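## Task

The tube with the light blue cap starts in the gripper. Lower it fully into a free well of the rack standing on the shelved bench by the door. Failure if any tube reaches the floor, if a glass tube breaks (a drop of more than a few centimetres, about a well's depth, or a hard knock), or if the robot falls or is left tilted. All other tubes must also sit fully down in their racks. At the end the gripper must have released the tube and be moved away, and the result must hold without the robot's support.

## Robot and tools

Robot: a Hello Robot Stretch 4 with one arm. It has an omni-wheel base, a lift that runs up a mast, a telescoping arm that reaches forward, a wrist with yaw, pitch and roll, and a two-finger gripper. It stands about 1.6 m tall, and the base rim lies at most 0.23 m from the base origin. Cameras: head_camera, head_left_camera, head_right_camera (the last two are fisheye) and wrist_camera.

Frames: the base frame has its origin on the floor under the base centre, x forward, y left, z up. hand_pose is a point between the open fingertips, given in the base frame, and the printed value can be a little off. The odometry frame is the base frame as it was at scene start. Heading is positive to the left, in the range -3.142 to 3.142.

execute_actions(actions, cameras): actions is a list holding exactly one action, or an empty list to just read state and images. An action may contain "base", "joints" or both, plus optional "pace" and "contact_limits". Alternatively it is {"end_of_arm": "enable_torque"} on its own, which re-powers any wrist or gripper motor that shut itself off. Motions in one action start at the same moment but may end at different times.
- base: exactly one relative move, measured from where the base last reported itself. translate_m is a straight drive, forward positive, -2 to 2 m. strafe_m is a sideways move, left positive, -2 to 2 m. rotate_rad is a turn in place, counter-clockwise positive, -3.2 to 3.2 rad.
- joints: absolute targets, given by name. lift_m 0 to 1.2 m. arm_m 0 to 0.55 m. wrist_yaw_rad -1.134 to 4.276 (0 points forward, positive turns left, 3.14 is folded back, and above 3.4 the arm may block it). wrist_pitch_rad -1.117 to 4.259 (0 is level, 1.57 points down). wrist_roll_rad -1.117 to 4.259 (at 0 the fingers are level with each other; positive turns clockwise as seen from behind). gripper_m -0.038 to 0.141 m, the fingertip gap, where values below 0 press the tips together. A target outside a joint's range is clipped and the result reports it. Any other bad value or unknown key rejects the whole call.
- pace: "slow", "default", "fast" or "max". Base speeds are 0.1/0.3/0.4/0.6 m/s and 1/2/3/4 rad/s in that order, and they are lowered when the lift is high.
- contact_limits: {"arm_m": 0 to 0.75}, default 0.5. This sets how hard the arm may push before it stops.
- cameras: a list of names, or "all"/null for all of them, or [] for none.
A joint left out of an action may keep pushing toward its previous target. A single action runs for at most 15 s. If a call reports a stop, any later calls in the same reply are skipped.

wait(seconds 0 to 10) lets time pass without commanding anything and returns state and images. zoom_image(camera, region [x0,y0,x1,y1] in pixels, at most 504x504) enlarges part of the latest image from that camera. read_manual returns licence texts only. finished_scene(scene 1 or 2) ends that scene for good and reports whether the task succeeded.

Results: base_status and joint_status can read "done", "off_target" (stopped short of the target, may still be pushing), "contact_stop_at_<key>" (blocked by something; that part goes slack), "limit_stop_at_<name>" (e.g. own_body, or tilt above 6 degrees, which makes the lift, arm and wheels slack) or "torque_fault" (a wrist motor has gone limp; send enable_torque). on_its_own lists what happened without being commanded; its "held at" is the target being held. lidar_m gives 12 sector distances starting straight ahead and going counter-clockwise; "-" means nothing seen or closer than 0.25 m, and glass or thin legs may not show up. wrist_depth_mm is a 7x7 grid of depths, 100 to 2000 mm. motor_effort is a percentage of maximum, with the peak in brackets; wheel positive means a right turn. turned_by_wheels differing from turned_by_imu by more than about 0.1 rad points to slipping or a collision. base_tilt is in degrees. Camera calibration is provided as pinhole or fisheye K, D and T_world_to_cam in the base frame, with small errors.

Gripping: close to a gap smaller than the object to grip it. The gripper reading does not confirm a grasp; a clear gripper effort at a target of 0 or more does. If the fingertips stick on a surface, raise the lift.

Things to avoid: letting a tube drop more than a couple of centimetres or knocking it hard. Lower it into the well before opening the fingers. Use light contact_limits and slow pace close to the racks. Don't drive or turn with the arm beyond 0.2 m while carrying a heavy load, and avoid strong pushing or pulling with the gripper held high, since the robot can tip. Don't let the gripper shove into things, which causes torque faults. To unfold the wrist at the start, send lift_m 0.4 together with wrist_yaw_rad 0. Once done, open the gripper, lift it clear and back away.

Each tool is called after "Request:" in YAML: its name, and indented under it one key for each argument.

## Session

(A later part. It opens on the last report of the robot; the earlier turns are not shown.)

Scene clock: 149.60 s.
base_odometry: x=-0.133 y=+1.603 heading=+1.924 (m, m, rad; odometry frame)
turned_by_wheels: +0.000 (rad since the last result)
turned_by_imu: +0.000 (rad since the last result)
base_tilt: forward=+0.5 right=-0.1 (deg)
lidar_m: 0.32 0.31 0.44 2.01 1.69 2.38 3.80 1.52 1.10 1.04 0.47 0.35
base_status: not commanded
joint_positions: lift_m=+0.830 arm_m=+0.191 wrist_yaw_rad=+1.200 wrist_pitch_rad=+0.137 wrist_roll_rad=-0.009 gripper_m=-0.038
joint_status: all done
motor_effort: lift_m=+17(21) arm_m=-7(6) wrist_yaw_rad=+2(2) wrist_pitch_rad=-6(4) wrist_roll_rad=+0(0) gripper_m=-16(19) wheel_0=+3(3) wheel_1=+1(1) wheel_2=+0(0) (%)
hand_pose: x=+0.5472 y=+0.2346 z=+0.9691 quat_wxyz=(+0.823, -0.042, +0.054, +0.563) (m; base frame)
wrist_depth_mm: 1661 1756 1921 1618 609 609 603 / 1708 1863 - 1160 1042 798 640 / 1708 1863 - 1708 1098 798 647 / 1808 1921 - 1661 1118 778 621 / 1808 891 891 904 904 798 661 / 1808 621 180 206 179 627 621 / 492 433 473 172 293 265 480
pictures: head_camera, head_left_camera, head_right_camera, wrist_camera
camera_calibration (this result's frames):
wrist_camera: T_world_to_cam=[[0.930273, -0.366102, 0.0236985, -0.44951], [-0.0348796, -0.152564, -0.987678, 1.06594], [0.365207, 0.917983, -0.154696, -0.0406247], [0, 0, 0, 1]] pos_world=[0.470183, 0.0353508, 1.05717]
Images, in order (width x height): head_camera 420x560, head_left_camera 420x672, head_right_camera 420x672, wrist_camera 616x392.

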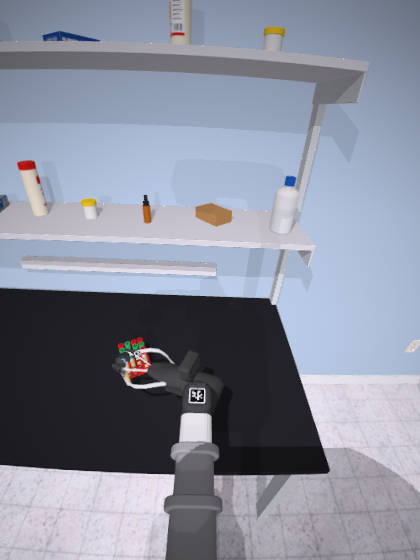

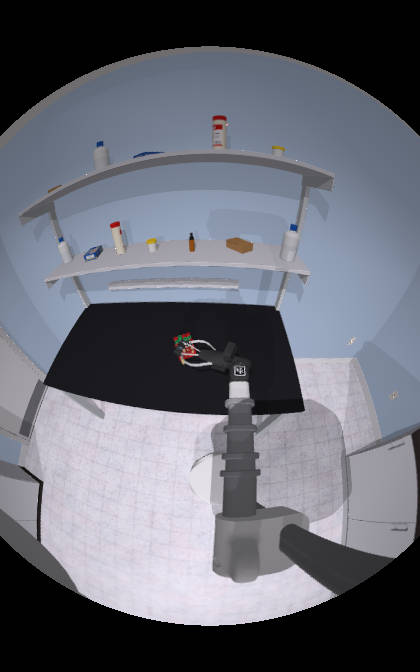

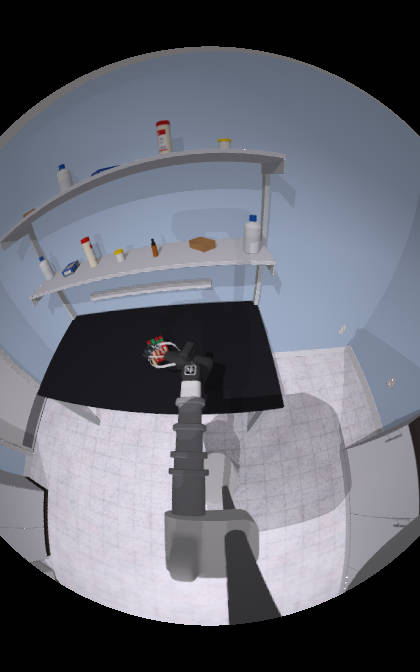

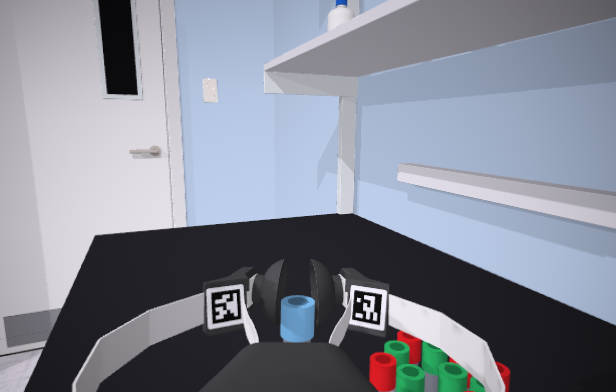

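Request:
execute_actions:
  actions:
    - {"base":{"strafe_m":-0.007},"joints":{"lift_m":0.84,"arm_m":0.255},"pace":"slow"}

Request:
zoom_image:
  camera: "head_camera"
  region: [100, 320, 170, 390]

Request:
zoom_image:
  camera: "head_left_camera"
  region: [160, 320, 210, 370]

Request:
zoom_image:
  camera: "head_right_camera"
  region: [130, 320, 180, 370]

Scene clock: 177.90 s.
base_odometry: x=-0.126 y=+1.605 heading=+1.924 (m, m, rad; odometry frame)
turned_by_wheels: +0.000 (rad since the last result)
turned_by_imu: +0.002 (rad since the last result)
base_tilt: forward=+0.6 right=-0.1 (deg)
lidar_m: 0.30 0.30 0.46 2.01 1.69 2.36 3.80 1.52 1.05 1.04 0.48 0.34
base_status: done
joint_positions: lift_m=+0.840 arm_m=+0.254 wrist_yaw_rad=+1.200 wrist_pitch_rad=+0.137 wrist_roll_rad=-0.009 gripper_m=-0.038
joint_status: all done
motor_effort: lift_m=+23(23) arm_m=+6(6) wrist_yaw_rad=+2(2) wrist_pitch_rad=-5(6) wrist_roll_rad=-1(1) gripper_m=-15(21) wheel_0=+1(5) wheel_1=-2(3) wheel_2=+0(0) (%)
hand_pose: x=+0.6098 y=+0.2346 z=+0.9786 quat_wxyz=(+0.823, -0.042, +0.054, +0.563) (m; base frame)
wrist_depth_mm: 1661 1808 1983 750 569 569 544 / 1708 1863 1983 1138 931 715 580 / 1756 1863 - 1537 991 723 580 / 1808 1921 - 1576 960 691 564 / 1808 917 931 931 917 750 585 / 676 640 180 206 179 647 591 / 488 445 488 172 492 449 500
pictures: head_camera, head_left_camera, head_right_camera, wrist_camera
camera_calibration (this result's frames):
wrist_camera: T_world_to_cam=[[0.93028, -0.366083, 0.0236985, -0.50805], [-0.0348766, -0.152565, -0.987678, 1.07753], [0.365188, 0.917991, -0.154696, -0.0620355], [0, 0, 0, 1]] pos_world=[0.532864, 0.035353, 1.0667]
Images, in order (width x height): head_camera 420x560, head_left_camera 420x672, head_right_camera 420x672, wrist_camera 616x392.

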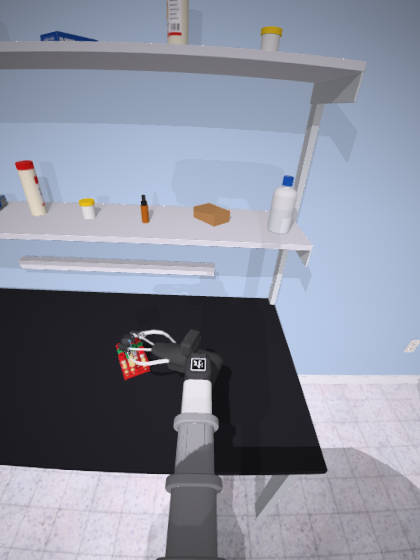

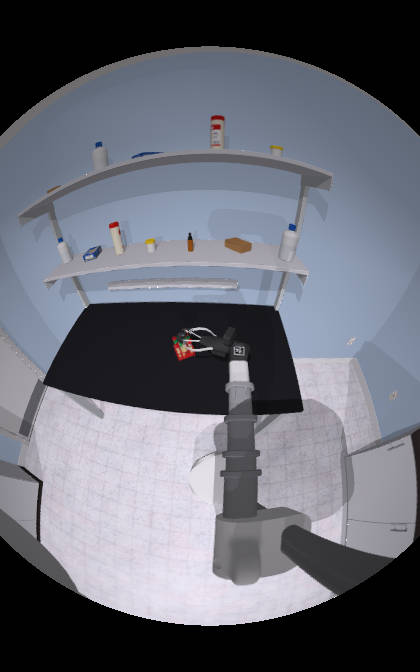

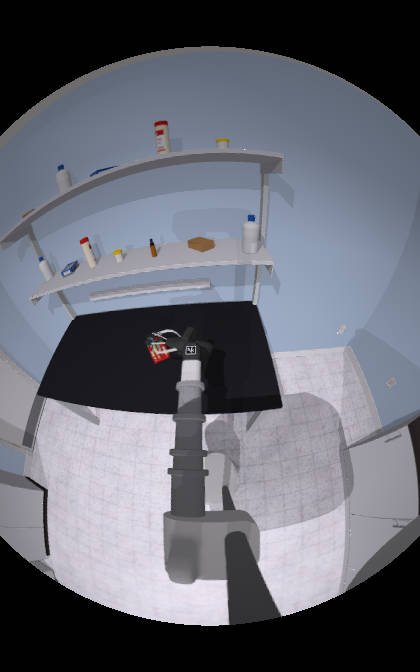

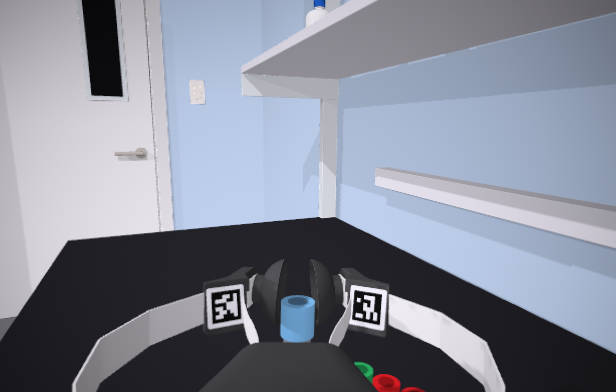

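Region (100, 320, 170, 390) of head_camera's 420x560 image, scaled by 7.200, with more detail than that image has.

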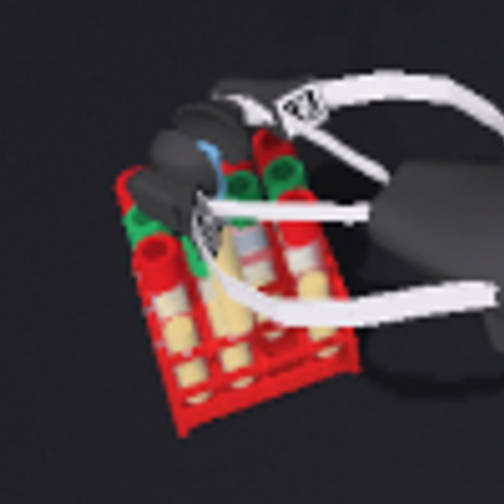

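Region (160, 320, 210, 370) of head_left_camera's 420x672 image, scaled by 10.080, with more detail than that image has.

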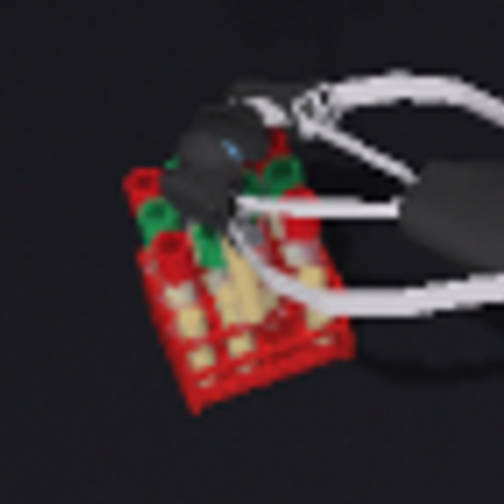

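Region (130, 320, 180, 370) of head_right_camera's 420x672 image, scaled by 10.080, with more detail than that image has.

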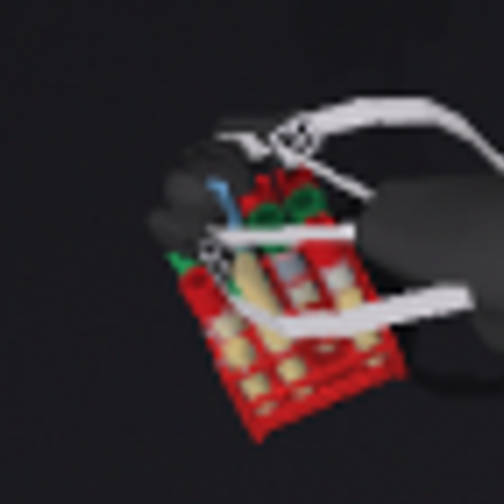

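Request:
execute_actions:
  actions:
    - {"base":{"strafe_m":-0.003},"joints":{"arm_m":0.272},"pace":"slow"}

Request:
zoom_image:
  camera: "head_camera"
  region: [105, 325, 160, 380]

Request:
zoom_image:
  camera: "head_left_camera"
  region: [165, 325, 205, 365]

Request:
zoom_image:
  camera: "head_right_camera"
  region: [135, 325, 175, 365]

Scene clock: 207.93 s.
base_odometry: x=-0.124 y=+1.606 heading=+1.924 (m, m, rad; odometry frame)
turned_by_wheels: +0.000 (rad since the last result)
turned_by_imu: +0.001 (rad since the last result)
base_tilt: forward=+0.6 right=-0.1 (deg)
lidar_m: 0.31 0.34 0.46 2.01 1.72 2.35 3.80 1.51 1.11 1.02 0.47 0.35
base_status: done
joint_positions: lift_m=+0.840 arm_m=+0.271 wrist_yaw_rad=+1.200 wrist_pitch_rad=+0.137 wrist_roll_rad=-0.009 gripper_m=-0.038
joint_status: all done
motor_effort: lift_m=+23(22) arm_m=+7(3) wrist_yaw_rad=+1(2) wrist_pitch_rad=-6(5) wrist_roll_rad=+0(0) gripper_m=-15(16) wheel_0=+2(4) wheel_1=-1(3) wheel_2=+0(1) (%)
hand_pose: x=+0.6268 y=+0.2346 z=+0.9786 quat_wxyz=(+0.823, -0.042, +0.054, +0.563) (m; base frame)
wrist_depth_mm: 1661 1808 1983 750 569 569 530 / 1708 1863 1983 1138 904 699 564 / 1756 1863 - 1499 960 707 564 / 1808 1921 - 1537 931 683 544 / 1808 917 917 931 891 723 564 / 634 634 180 206 179 647 580 / 488 445 488 172 492 449 496
pictures: head_camera, head_left_camera, head_right_camera, wrist_camera
camera_calibration (this result's frames):
wrist_camera: T_world_to_cam=[[0.930281, -0.366083, 0.0236985, -0.523865], [-0.0348765, -0.152565, -0.987678, 1.07812], [0.365187, 0.917991, -0.154696, -0.0682439], [0, 0, 0, 1]] pos_world=[0.549865, 0.0353531, 1.0667]
Images, in order (width x height): head_camera 420x560, head_left_camera 420x672, head_right_camera 420x672, wrist_camera 616x392.

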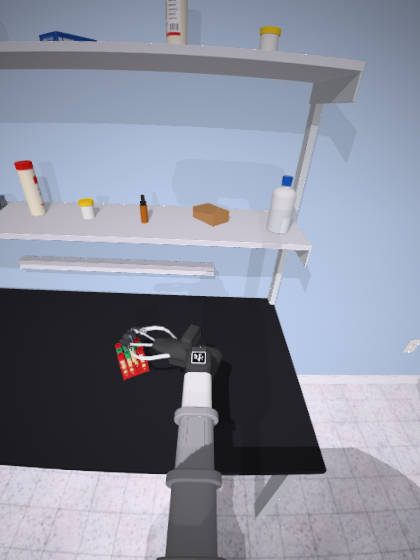

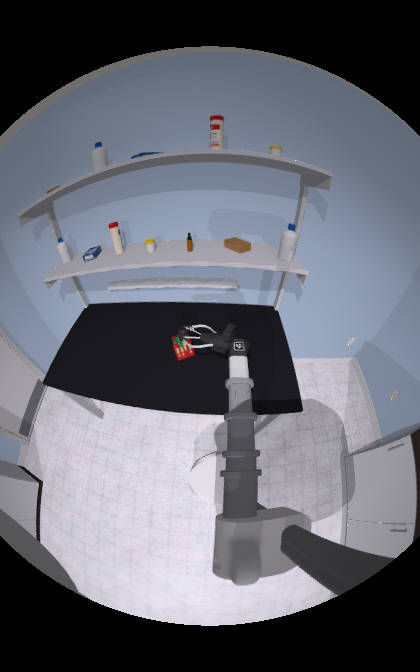

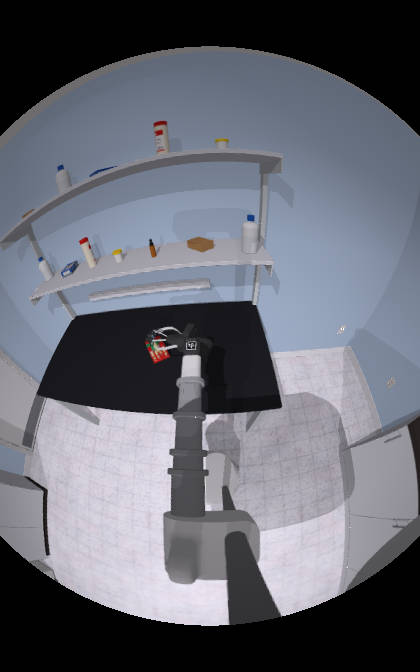

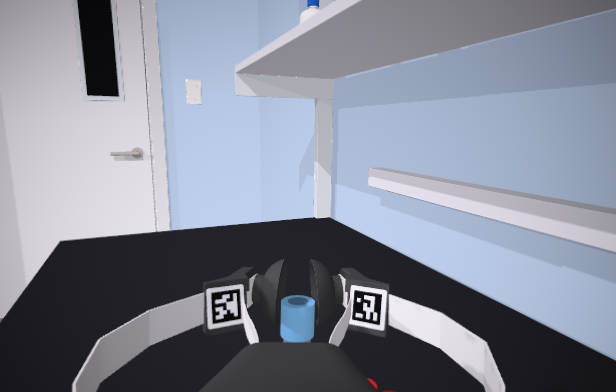

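Region (105, 325, 160, 380) of head_camera's 420x560 image, scaled by 9.164, with more detail than that image has.

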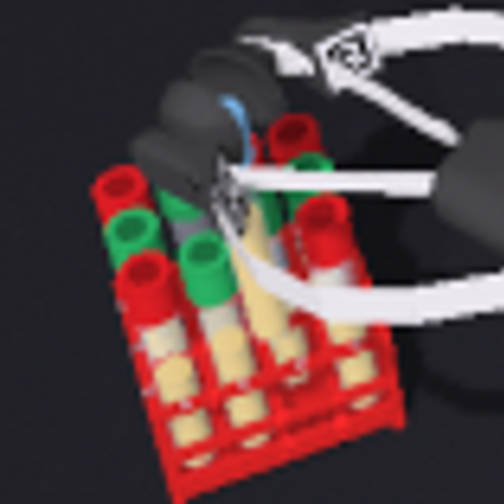

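Region (165, 325, 205, 365) of head_left_camera's 420x672 image, scaled by 12.600, with more detail than that image has.

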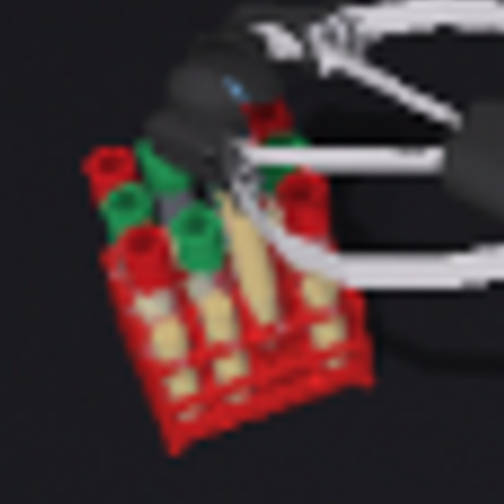

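Region (135, 325, 175, 365) of head_right_camera's 420x672 image, scaled by 12.600, with more detail than that image has.

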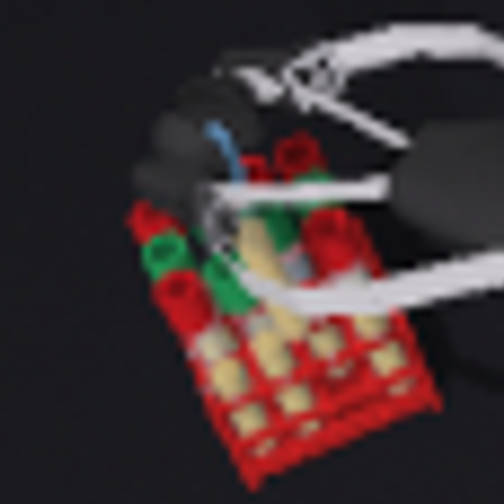

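Request:
execute_actions:
  actions:
    - {"joints":{"arm_m":0.281,"wrist_pitch_rad":0.177},"pace":"slow"}
  cameras: ["head_camera","head_left_camera","head_right_camera"]

Request:
zoom_image:
  camera: "head_camera"
  region: [105, 325, 160, 380]

Request:
zoom_image:
  camera: "head_left_camera"
  region: [165, 325, 205, 365]

Request:
zoom_image:
  camera: "head_right_camera"
  region: [135, 325, 175, 365]

Scene clock: 233.60 s.
base_odometry: x=-0.124 y=+1.606 heading=+1.924 (m, m, rad; odometry frame)
turned_by_wheels: +0.000 (rad since the last result)
turned_by_imu: +0.001 (rad since the last result)
base_tilt: forward=+0.6 right=-0.1 (deg)
lidar_m: 0.30 0.33 0.48 2.02 1.71 2.36 3.82 1.52 1.10 1.03 0.44 0.36
base_status: not commanded
joint_positions: lift_m=+0.840 arm_m=+0.280 wrist_yaw_rad=+1.200 wrist_pitch_rad=+0.179 wrist_roll_rad=-0.009 gripper_m=-0.038
joint_status: all done
motor_effort: lift_m=+22(23) arm_m=+7(6) wrist_yaw_rad=+2(2) wrist_pitch_rad=-5(0) wrist_roll_rad=+0(0) gripper_m=-18(17) wheel_0=+2(2) wheel_1=-1(1) wheel_2=+0(0) (%)
hand_pose: x=+0.6352 y=+0.2329 z=+0.9666 quat_wxyz=(+0.822, -0.054, +0.071, +0.563) (m; base frame)
wrist_depth_mm: 1661 1756 1921 723 707 627 549 / 1708 1808 1983 1205 917 676 554 / 1756 1863 - 1499 931 691 554 / 1756 1921 - 1255 960 647 525 / 878 809 809 820 831 715 569 / 580 580 180 206 179 591 564 / 455 418 455 172 455 421 462
pictures: head_camera, head_left_camera, head_right_camera
Images, in order (width x height): head_camera 420x560, head_left_camera 420x672, head_right_camera 420x672.

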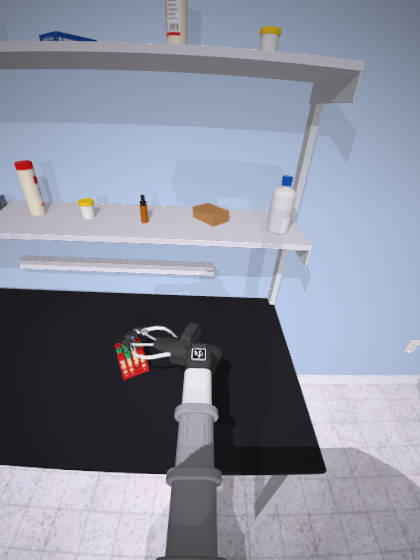

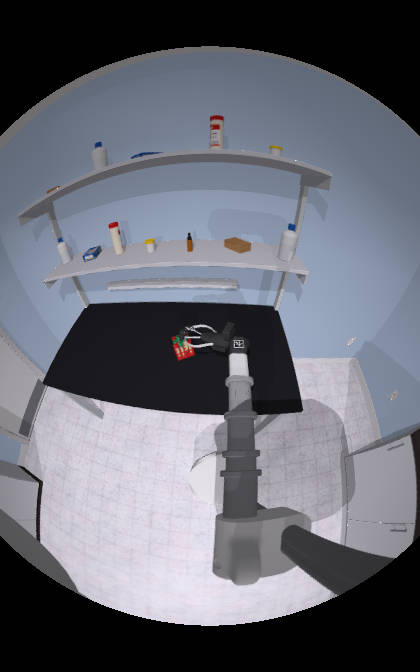

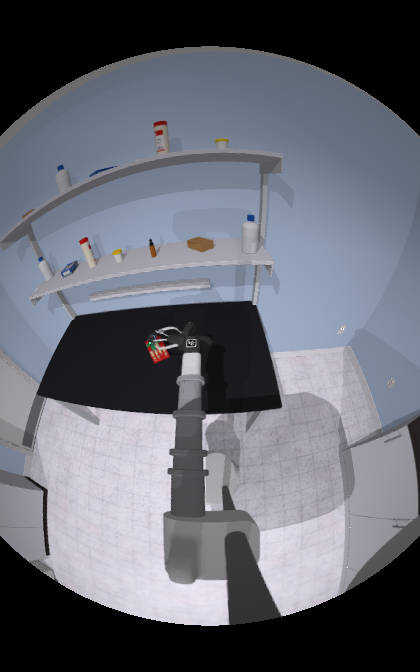

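Region (105, 325, 160, 380) of head_camera's 420x560 image, scaled by 9.164, with more detail than that image has.

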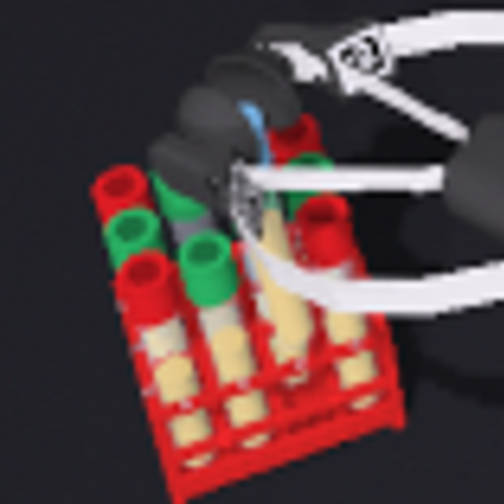

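Region (165, 325, 205, 365) of head_left_camera's 420x672 image, scaled by 12.600, with more detail than that image has.

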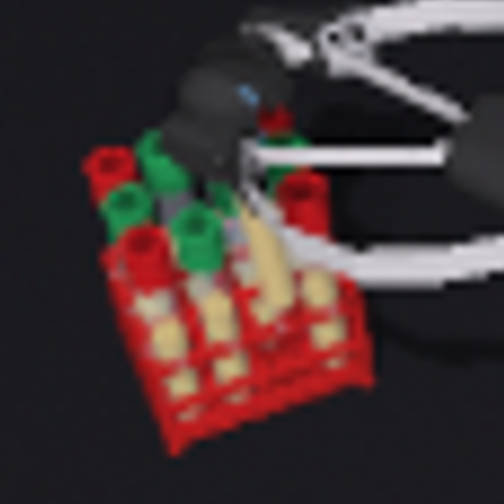

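Region (135, 325, 175, 365) of head_right_camera's 420x672 image, scaled by 12.600, with more detail than that image has.

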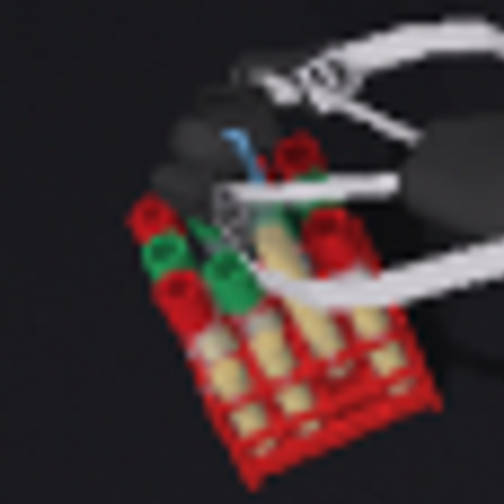

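Request:
execute_actions:
  actions:
    - {"base":{"strafe_m":0.004},"joints":{"arm_m":0.287},"pace":"slow"}
  cameras: []

Request:
execute_actions:
  actions:
    - {"joints":{"lift_m":0.828},"pace":"slow"}
  cameras: ["head_camera","head_left_camera","head_right_camera"]

Request:
zoom_image:
  camera: "head_camera"
  region: [105, 325, 160, 380]

Request:
zoom_image:
  camera: "head_left_camera"
  region: [165, 325, 205, 365]

Request:
zoom_image:
  camera: "head_right_camera"
  region: [135, 325, 175, 365]

Scene clock: 245.53 s.
base_odometry: x=-0.127 y=+1.605 heading=+1.924 (m, m, rad; odometry frame)
turned_by_wheels: +0.000 (rad since the last result)
turned_by_imu: +0.001 (rad since the last result)
base_tilt: forward=+0.6 right=-0.1 (deg)
lidar_m: 0.30 0.32 0.45 2.01 1.70 2.39 3.81 1.52 1.11 1.04 0.48 0.34
base_status: done
joint_positions: lift_m=+0.840 arm_m=+0.286 wrist_yaw_rad=+1.200 wrist_pitch_rad=+0.179 wrist_roll_rad=-0.009 gripper_m=-0.038
joint_status: all done
motor_effort: lift_m=+23(22) arm_m=+7(5) wrist_yaw_rad=+2(2) wrist_pitch_rad=-6(4) wrist_roll_rad=+0(0) gripper_m=-19(19) wheel_0=-2(3) wheel_1=+1(5) wheel_2=+0(0) (%)
hand_pose: x=+0.6412 y=+0.2329 z=+0.9666 quat_wxyz=(+0.822, -0.054, +0.071, +0.563) (m; base frame)
wrist_depth_mm: 1661 1808 1983 715 707 627 539 / 1708 1863 1983 1205 917 676 544 / 1756 1921 - 1464 931 683 554 / 1756 1921 - 1229 960 640 521 / 878 820 809 809 820 699 564 / 585 580 180 206 179 585 564 / 455 421 455 172 459 421 462
pictures: none
No camera images: the call's "cameras" was empty. Leave "cameras" out to get every camera's image.

Scene clock: 246.30 s.
base_odometry: x=-0.127 y=+1.605 heading=+1.924 (m, m, rad; odometry frame)
turned_by_wheels: +0.000 (rad since the last result)
turned_by_imu: +0.000 (rad since the last result)
base_tilt: forward=+0.6 right=-0.1 (deg)
lidar_m: 0.31 0.33 0.46 2.02 1.71 2.37 3.81 1.51 1.09 1.03 0.49 0.33
base_status: not commanded
joint_positions: lift_m=+0.828 arm_m=+0.286 wrist_yaw_rad=+1.200 wrist_pitch_rad=+0.179 wrist_roll_rad=-0.009 gripper_m=-0.038
joint_status: all done
motor_effort: lift_m=+17(20) arm_m=+6(7) wrist_yaw_rad=+2(2) wrist_pitch_rad=-6(6) wrist_roll_rad=+0(0) gripper_m=-15(19) wheel_0=-2(2) wheel_1=+1(1) wheel_2=+0(0) (%)
hand_pose: x=+0.6412 y=+0.2329 z=+0.9551 quat_wxyz=(+0.822, -0.054, +0.071, +0.563) (m; base frame)
wrist_depth_mm: 1661 1756 1921 768 768 647 539 / 1708 1808 1983 1182 917 668 549 / 1708 1921 - 1464 878 661 554 / 1756 1921 - 1255 946 661 517 / 842 778 778 788 788 676 564 / 554 559 180 206 179 569 544 / 439 402 436 172 439 404 445
pictures: head_camera, head_left_camera, head_right_camera
Images, in order (width x height): head_camera 420x560, head_left_camera 420x672, head_right_camera 420x672.

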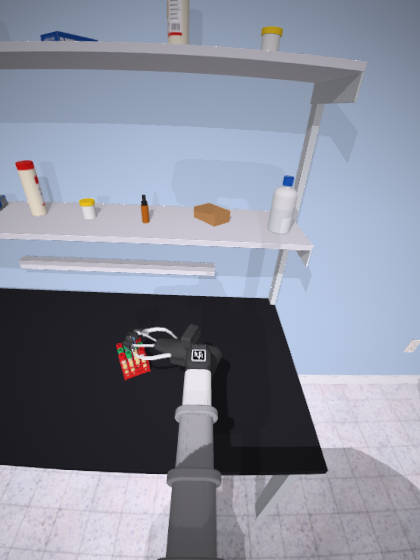

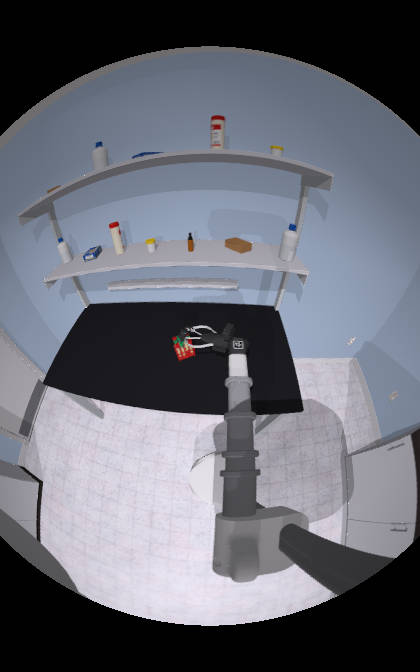

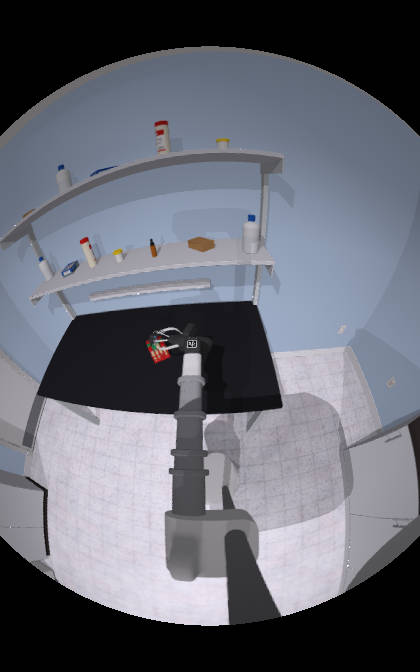

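Region (105, 325, 160, 380) of head_camera's 420x560 image, scaled by 9.164, with more detail than that image has.

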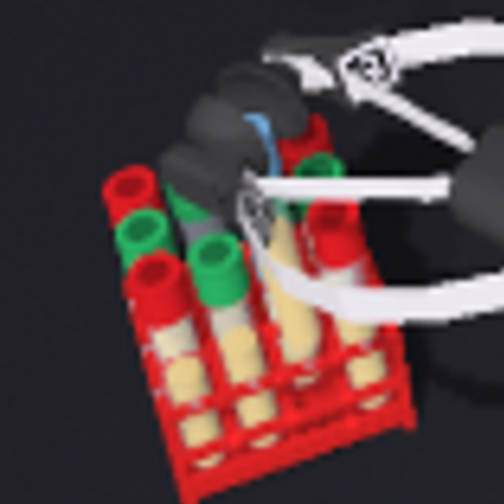

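Region (165, 325, 205, 365) of head_left_camera's 420x672 image, scaled by 12.600, with more detail than that image has.

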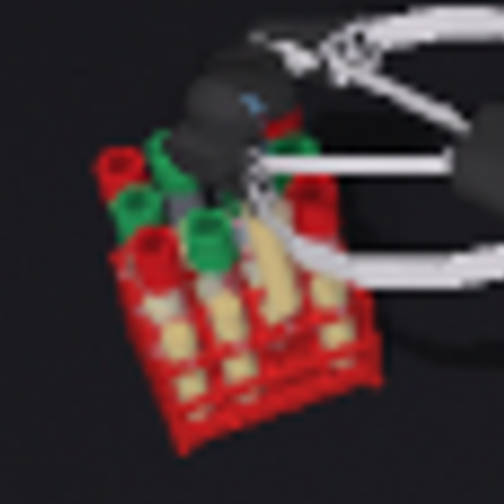

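Region (135, 325, 175, 365) of head_right_camera's 420x672 image, scaled by 12.600, with more detail than that image has.

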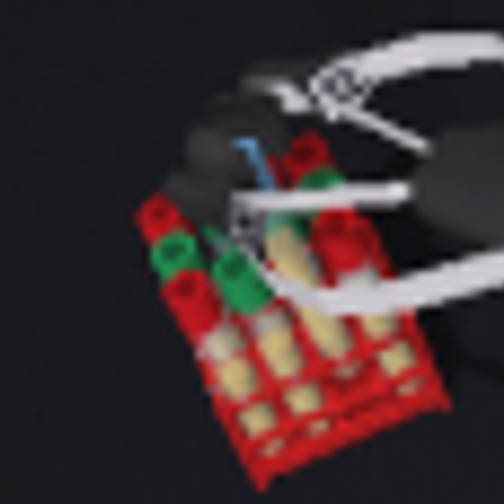

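Request:
execute_actions:
  actions:
    - {"base":{"strafe_m":0.002},"joints":{"arm_m":0.290},"pace":"slow"}
  cameras: []

Request:
execute_actions:
  actions:
    - {"joints":{"lift_m":0.815},"pace":"slow"}

Request:
zoom_image:
  camera: "head_camera"
  region: [105, 325, 160, 380]

Request:
zoom_image:
  camera: "head_left_camera"
  region: [165, 325, 205, 365]

Request:
zoom_image:
  camera: "head_right_camera"
  region: [135, 325, 175, 365]

Scene clock: 257.47 s.
base_odometry: x=-0.129 y=+1.604 heading=+1.924 (m, m, rad; odometry frame)
turned_by_wheels: +0.000 (rad since the last result)
turned_by_imu: +0.001 (rad since the last result)
base_tilt: forward=+0.5 right=-0.1 (deg)
lidar_m: 0.30 0.34 0.47 2.00 1.71 2.40 3.80 1.53 1.10 1.01 0.47 0.33
base_status: done
joint_positions: lift_m=+0.828 arm_m=+0.289 wrist_yaw_rad=+1.200 wrist_pitch_rad=+0.179 wrist_roll_rad=-0.009 gripper_m=-0.038
joint_status: all done
motor_effort: lift_m=+17(17) arm_m=+6(7) wrist_yaw_rad=+2(2) wrist_pitch_rad=-6(5) wrist_roll_rad=+0(0) gripper_m=-17(17) wheel_0=+0(4) wheel_1=-1(2) wheel_2=+0(1) (%)
hand_pose: x=+0.6441 y=+0.2329 z=+0.9551 quat_wxyz=(+0.822, -0.054, +0.071, +0.563) (m; base frame)
wrist_depth_mm: 1661 1808 1921 778 768 640 539 / 1661 1808 1983 1182 891 668 544 / 1756 1921 - 1464 878 676 549 / 1756 1921 - 1255 946 661 512 / 842 778 778 778 788 676 559 / 559 559 180 206 179 564 544 / 439 402 439 172 442 404 445
pictures: none
No camera images: the call's "cameras" was empty. Leave "cameras" out to get every camera's image.

Scene clock: 258.27 s.
base_odometry: x=-0.129 y=+1.604 heading=+1.924 (m, m, rad; odometry frame)
turned_by_wheels: +0.000 (rad since the last result)
turned_by_imu: +0.000 (rad since the last result)
base_tilt: forward=+0.6 right=-0.1 (deg)
lidar_m: 0.31 0.33 0.46 2.00 1.71 2.36 3.74 1.52 1.09 1.02 0.45 0.35
base_status: not commanded
joint_positions: lift_m=+0.815 arm_m=+0.289 wrist_yaw_rad=+1.200 wrist_pitch_rad=+0.179 wrist_roll_rad=-0.009 gripper_m=-0.038
joint_status: all done
motor_effort: lift_m=+17(15) arm_m=+6(7) wrist_yaw_rad=+1(2) wrist_pitch_rad=-6(7) wrist_roll_rad=+0(0) gripper_m=-17(20) wheel_0=+0(0) wheel_1=-1(1) wheel_2=+0(0) (%)
hand_pose: x=+0.6442 y=+0.2329 z=+0.9421 quat_wxyz=(+0.822, -0.054, +0.071, +0.563) (m; base frame)
wrist_depth_mm: 1661 1756 1863 842 820 647 539 / 1708 1863 1983 1205 904 668 544 / 1756 1863 - 1464 878 654 549 / 1756 1921 - 1255 946 668 508 / 741 741 750 750 750 676 559 / 535 530 180 207 179 544 535 / 415 382 418 172 402 387 424
pictures: head_camera, head_left_camera, head_right_camera, wrist_camera
camera_calibration (this result's frames):
wrist_camera: T_world_to_cam=[[0.930642, -0.365154, 0.023837, -0.540351], [-0.049844, -0.191029, -0.980318, 1.05411], [0.36252, 0.911137, -0.19598, -0.0363751], [0, 0, 0, 1]] pos_world=[0.568601, 0.0371976, 1.03912]
Images, in order (width x height): head_camera 420x560, head_left_camera 420x672, head_right_camera 420x672, wrist_camera 616x392.

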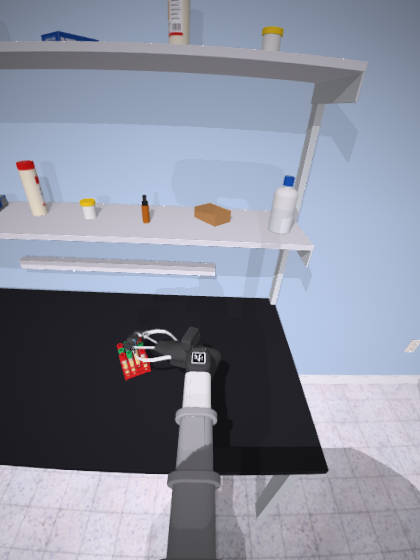

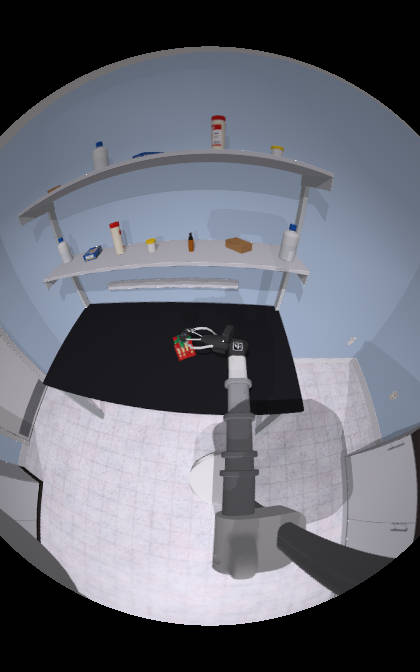

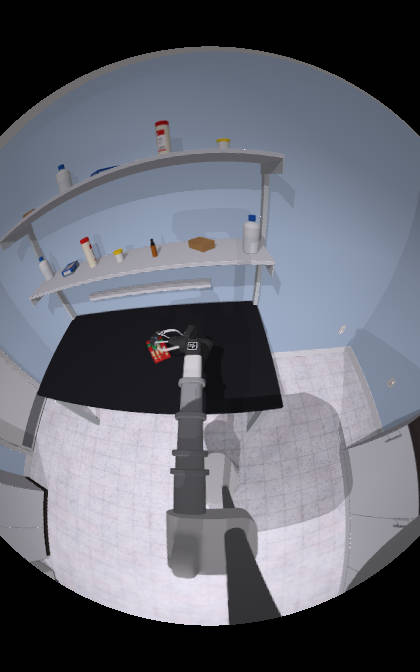

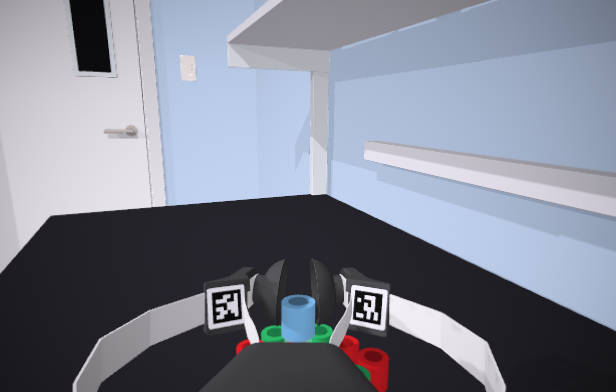

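Region (105, 325, 160, 380) of head_camera's 420x560 image, scaled by 9.164, with more detail than that image has.

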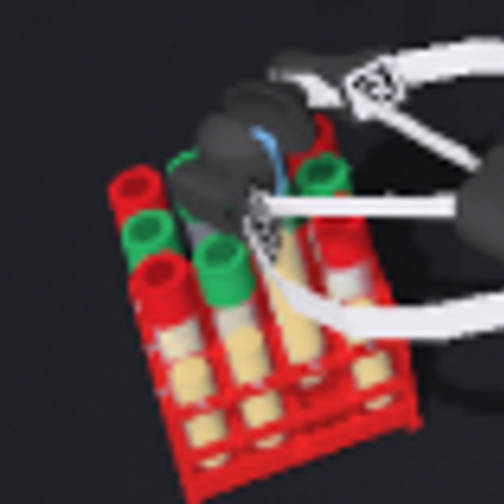

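Region (165, 325, 205, 365) of head_left_camera's 420x672 image, scaled by 12.600, with more detail than that image has.

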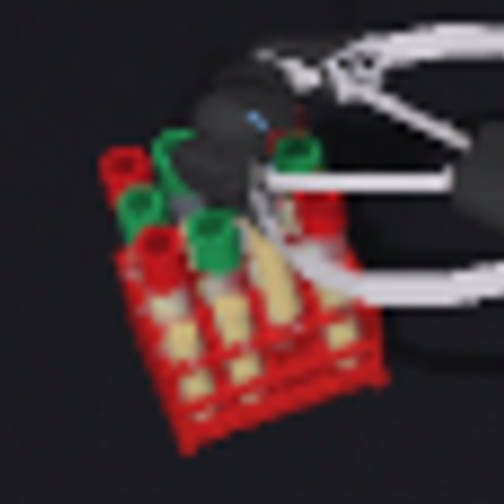

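Region (135, 325, 175, 365) of head_right_camera's 420x672 image, scaled by 12.600, with more detail than that image has.

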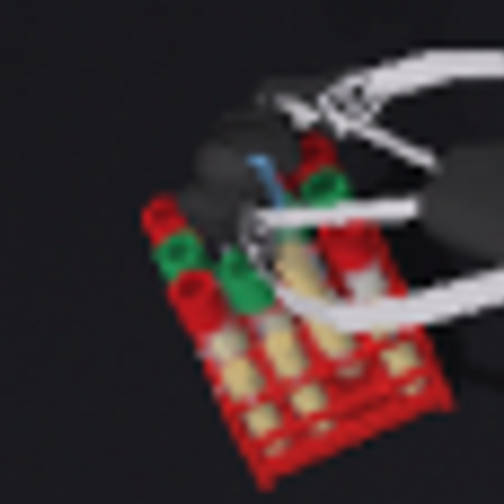

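Request:
execute_actions:
  actions:
    - {"joints":{"lift_m":0.801},"pace":"slow"}
  cameras: ["head_camera","wrist_camera"]

Request:
zoom_image:
  camera: "head_camera"
  region: [105, 325, 160, 380]

Request:
zoom_image:
  camera: "wrist_camera"
  region: [200, 240, 420, 392]

Scene clock: 265.07 s.
base_odometry: x=-0.129 y=+1.604 heading=+1.924 (m, m, rad; odometry frame)
turned_by_wheels: +0.000 (rad since the last result)
turned_by_imu: +0.001 (rad since the last result)
base_tilt: forward=+0.6 right=+0.0 (deg)
lidar_m: 0.32 0.33 0.46 2.02 1.71 2.38 3.82 1.53 1.08 1.04 0.47 0.33
base_status: not commanded
joint_positions: lift_m=+0.801 arm_m=+0.289 wrist_yaw_rad=+1.200 wrist_pitch_rad=+0.179 wrist_roll_rad=-0.009 gripper_m=-0.038
joint_status: all done
motor_effort: lift_m=+17(17) arm_m=+6(6) wrist_yaw_rad=+2(2) wrist_pitch_rad=-6(6) wrist_roll_rad=+0(1) gripper_m=-20(14) wheel_0=+0(0) wheel_1=-1(1) wheel_2=+0(0) (%)
hand_pose: x=+0.6442 y=+0.2329 z=+0.9281 quat_wxyz=(+0.822, -0.054, +0.071, +0.563) (m; base frame)
wrist_depth_mm: 1661 1808 1921 904 809 661 535 / 1708 1863 1983 1229 904 676 539 / 1756 1921 - 1464 878 654 539 / 1756 1863 - 1182 946 691 530 / 699 707 707 707 715 661 559 / 504 504 180 207 179 512 512 / 394 364 394 172 379 366 402
pictures: head_camera, wrist_camera
camera_calibration (this result's frames):
wrist_camera: T_world_to_cam=[[0.930642, -0.365154, 0.0238374, -0.54002], [-0.0498437, -0.191029, -0.980318, 1.04037], [0.36252, 0.911137, -0.19598, -0.039124], [0, 0, 0, 1]] pos_world=[0.568605, 0.0371975, 1.0251]
Images, in order (width x height): head_camera 420x560, wrist_camera 616x392.

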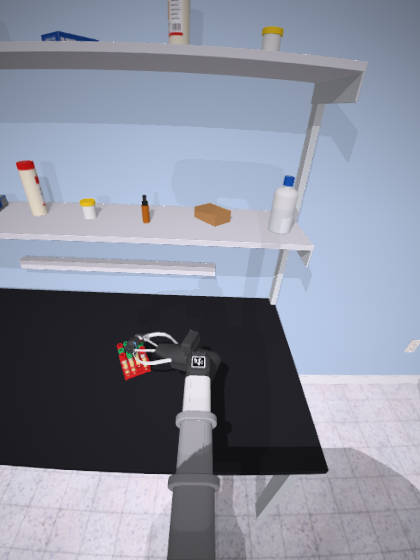

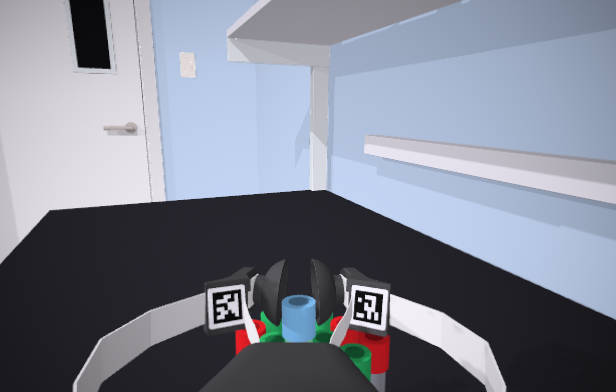

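Region (105, 325, 160, 380) of head_camera's 420x560 image, scaled by 9.164, with more detail than that image has.

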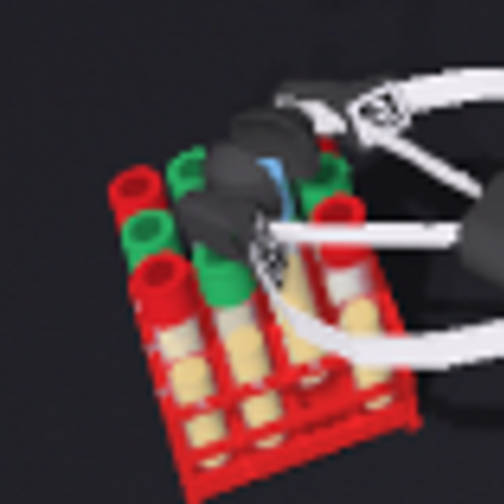

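Region (200, 240, 420, 392) of wrist_camera's 616x392 image, scaled by 2.291; it fills the top 348 rows of this view, and the rest is white.

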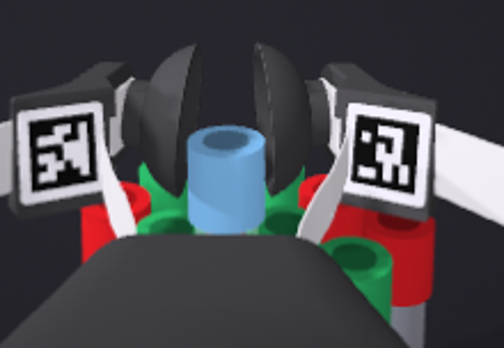

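Request:
execute_actions:
  actions:
    - {"joints":{"lift_m":0.795},"pace":"slow"}
  cameras: ["wrist_camera"]

Request:
execute_actions:
  actions:
    - {"joints":{"gripper_m":0.03},"pace":"slow"}
  cameras: ["head_camera","wrist_camera"]

Request:
zoom_image:
  camera: "head_camera"
  region: [105, 325, 160, 380]

Scene clock: 276.53 s.
base_odometry: x=-0.129 y=+1.604 heading=+1.924 (m, m, rad; odometry frame)
turned_by_wheels: +0.000 (rad since the last result)
turned_by_imu: +0.001 (rad since the last result)
base_tilt: forward=+0.5 right=-0.1 (deg)
lidar_m: 0.31 0.33 0.47 2.01 1.70 2.38 3.80 1.53 1.09 1.03 0.50 0.35
base_status: not commanded
joint_positions: lift_m=+0.795 arm_m=+0.289 wrist_yaw_rad=+1.200 wrist_pitch_rad=+0.179 wrist_roll_rad=-0.009 gripper_m=-0.038
joint_status: all done
motor_effort: lift_m=+17(17) arm_m=+6(6) wrist_yaw_rad=+2(2) wrist_pitch_rad=-6(4) wrist_roll_rad=+1(1) gripper_m=-21(18) wheel_0=+0(0) wheel_1=-1(1) wheel_2=+0(0) (%)
hand_pose: x=+0.6442 y=+0.2329 z=+0.9221 quat_wxyz=(+0.822, -0.054, +0.071, +0.563) (m; base frame)
wrist_depth_mm: 1661 1756 1863 931 820 661 535 / 1708 1808 - 1229 917 668 544 / 1756 1921 - 1430 878 654 525 / 1808 1921 1160 1138 917 691 530 / 683 683 691 683 699 647 559 / 492 492 180 207 179 500 500 / 387 353 384 171 366 357 392
pictures: wrist_camera
camera_calibration (this result's frames):
wrist_camera: T_world_to_cam=[[0.930642, -0.365154, 0.0238373, -0.539879], [-0.0498439, -0.191029, -0.980318, 1.0345], [0.362521, 0.911137, -0.19598, -0.0402988], [0, 0, 0, 1]] pos_world=[0.568606, 0.0371975, 1.01911]
Images, in order (width x height): wrist_camera 616x392.

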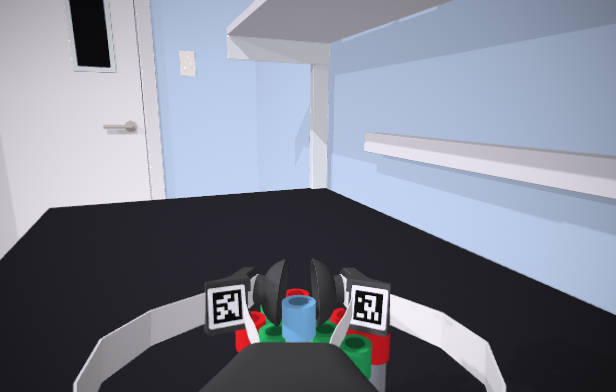

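Scene clock: 278.87 s.
base_odometry: x=-0.129 y=+1.604 heading=+1.924 (m, m, rad; odometry frame)
turned_by_wheels: +0.000 (rad since the last result)
turned_by_imu: +0.001 (rad since the last result)
base_tilt: forward=+0.6 right=-0.1 (deg)
lidar_m: 0.31 0.33 0.44 2.02 1.70 2.36 3.80 1.53 1.10 1.04 0.47 0.35
base_status: not commanded
joint_positions: lift_m=+0.795 arm_m=+0.289 wrist_yaw_rad=+1.200 wrist_pitch_rad=+0.179 wrist_roll_rad=-0.009 gripper_m=+0.030
joint_status: all done
motor_effort: lift_m=+17(17) arm_m=+6(6) wrist_yaw_rad=+2(2) wrist_pitch_rad=-5(6) wrist_roll_rad=+0(0) gripper_m=+3(19) wheel_0=+0(0) wheel_1=-1(1) wheel_2=+0(0) (%)
hand_pose: x=+0.6442 y=+0.2328 z=+0.9220 quat_wxyz=(+0.822, -0.054, +0.071, +0.563) (m; base frame)
wrist_depth_mm: 1661 1808 1863 931 820 668 539 / 1708 1808 1983 1205 904 668 544 / 1756 1921 - 1430 878 654 530 / 1808 1863 1160 1138 904 691 530 / 683 683 691 691 691 647 559 / 492 492 190 256 192 500 500 / 387 355 384 133 355 382 392
pictures: head_camera, wrist_camera
camera_calibration (this result's frames):
wrist_camera: T_world_to_cam=[[0.930604, -0.36525, 0.0238375, -0.539862], [-0.0499404, -0.191217, -0.980276, 1.0345], [0.362604, 0.911059, -0.196188, -0.0401346], [0, 0, 0, 1]] pos_world=[0.568614, 0.0371948, 1.01909]
Images, in order (width x height): head_camera 420x560, wrist_camera 616x392.

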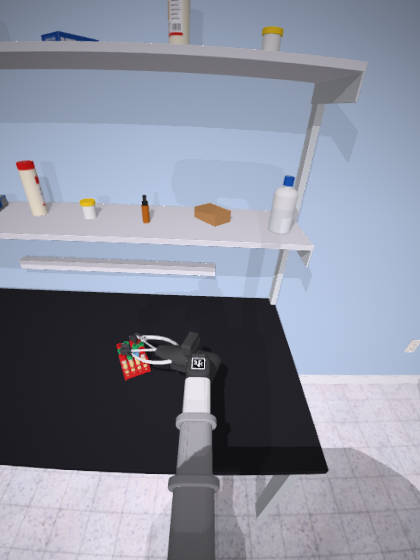

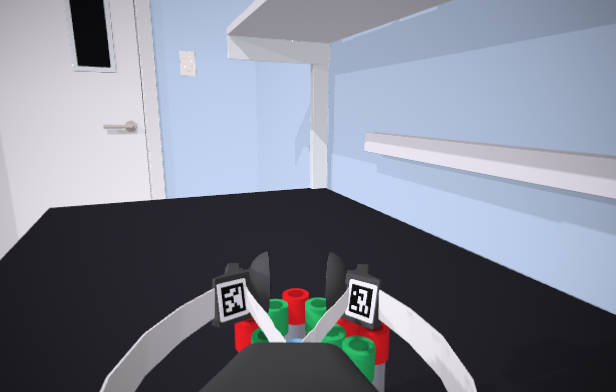

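Region (105, 325, 160, 380) of head_camera's 420x560 image, scaled by 9.164, with more detail than that image has.

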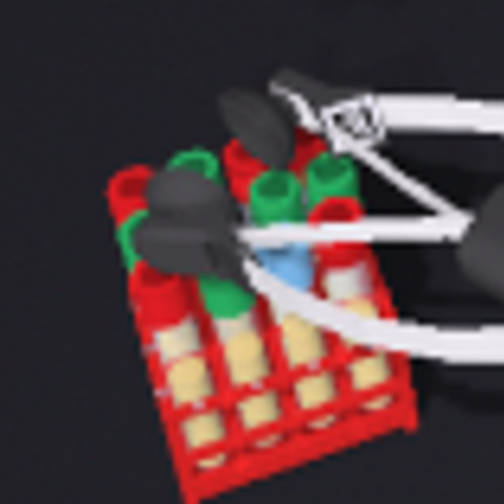

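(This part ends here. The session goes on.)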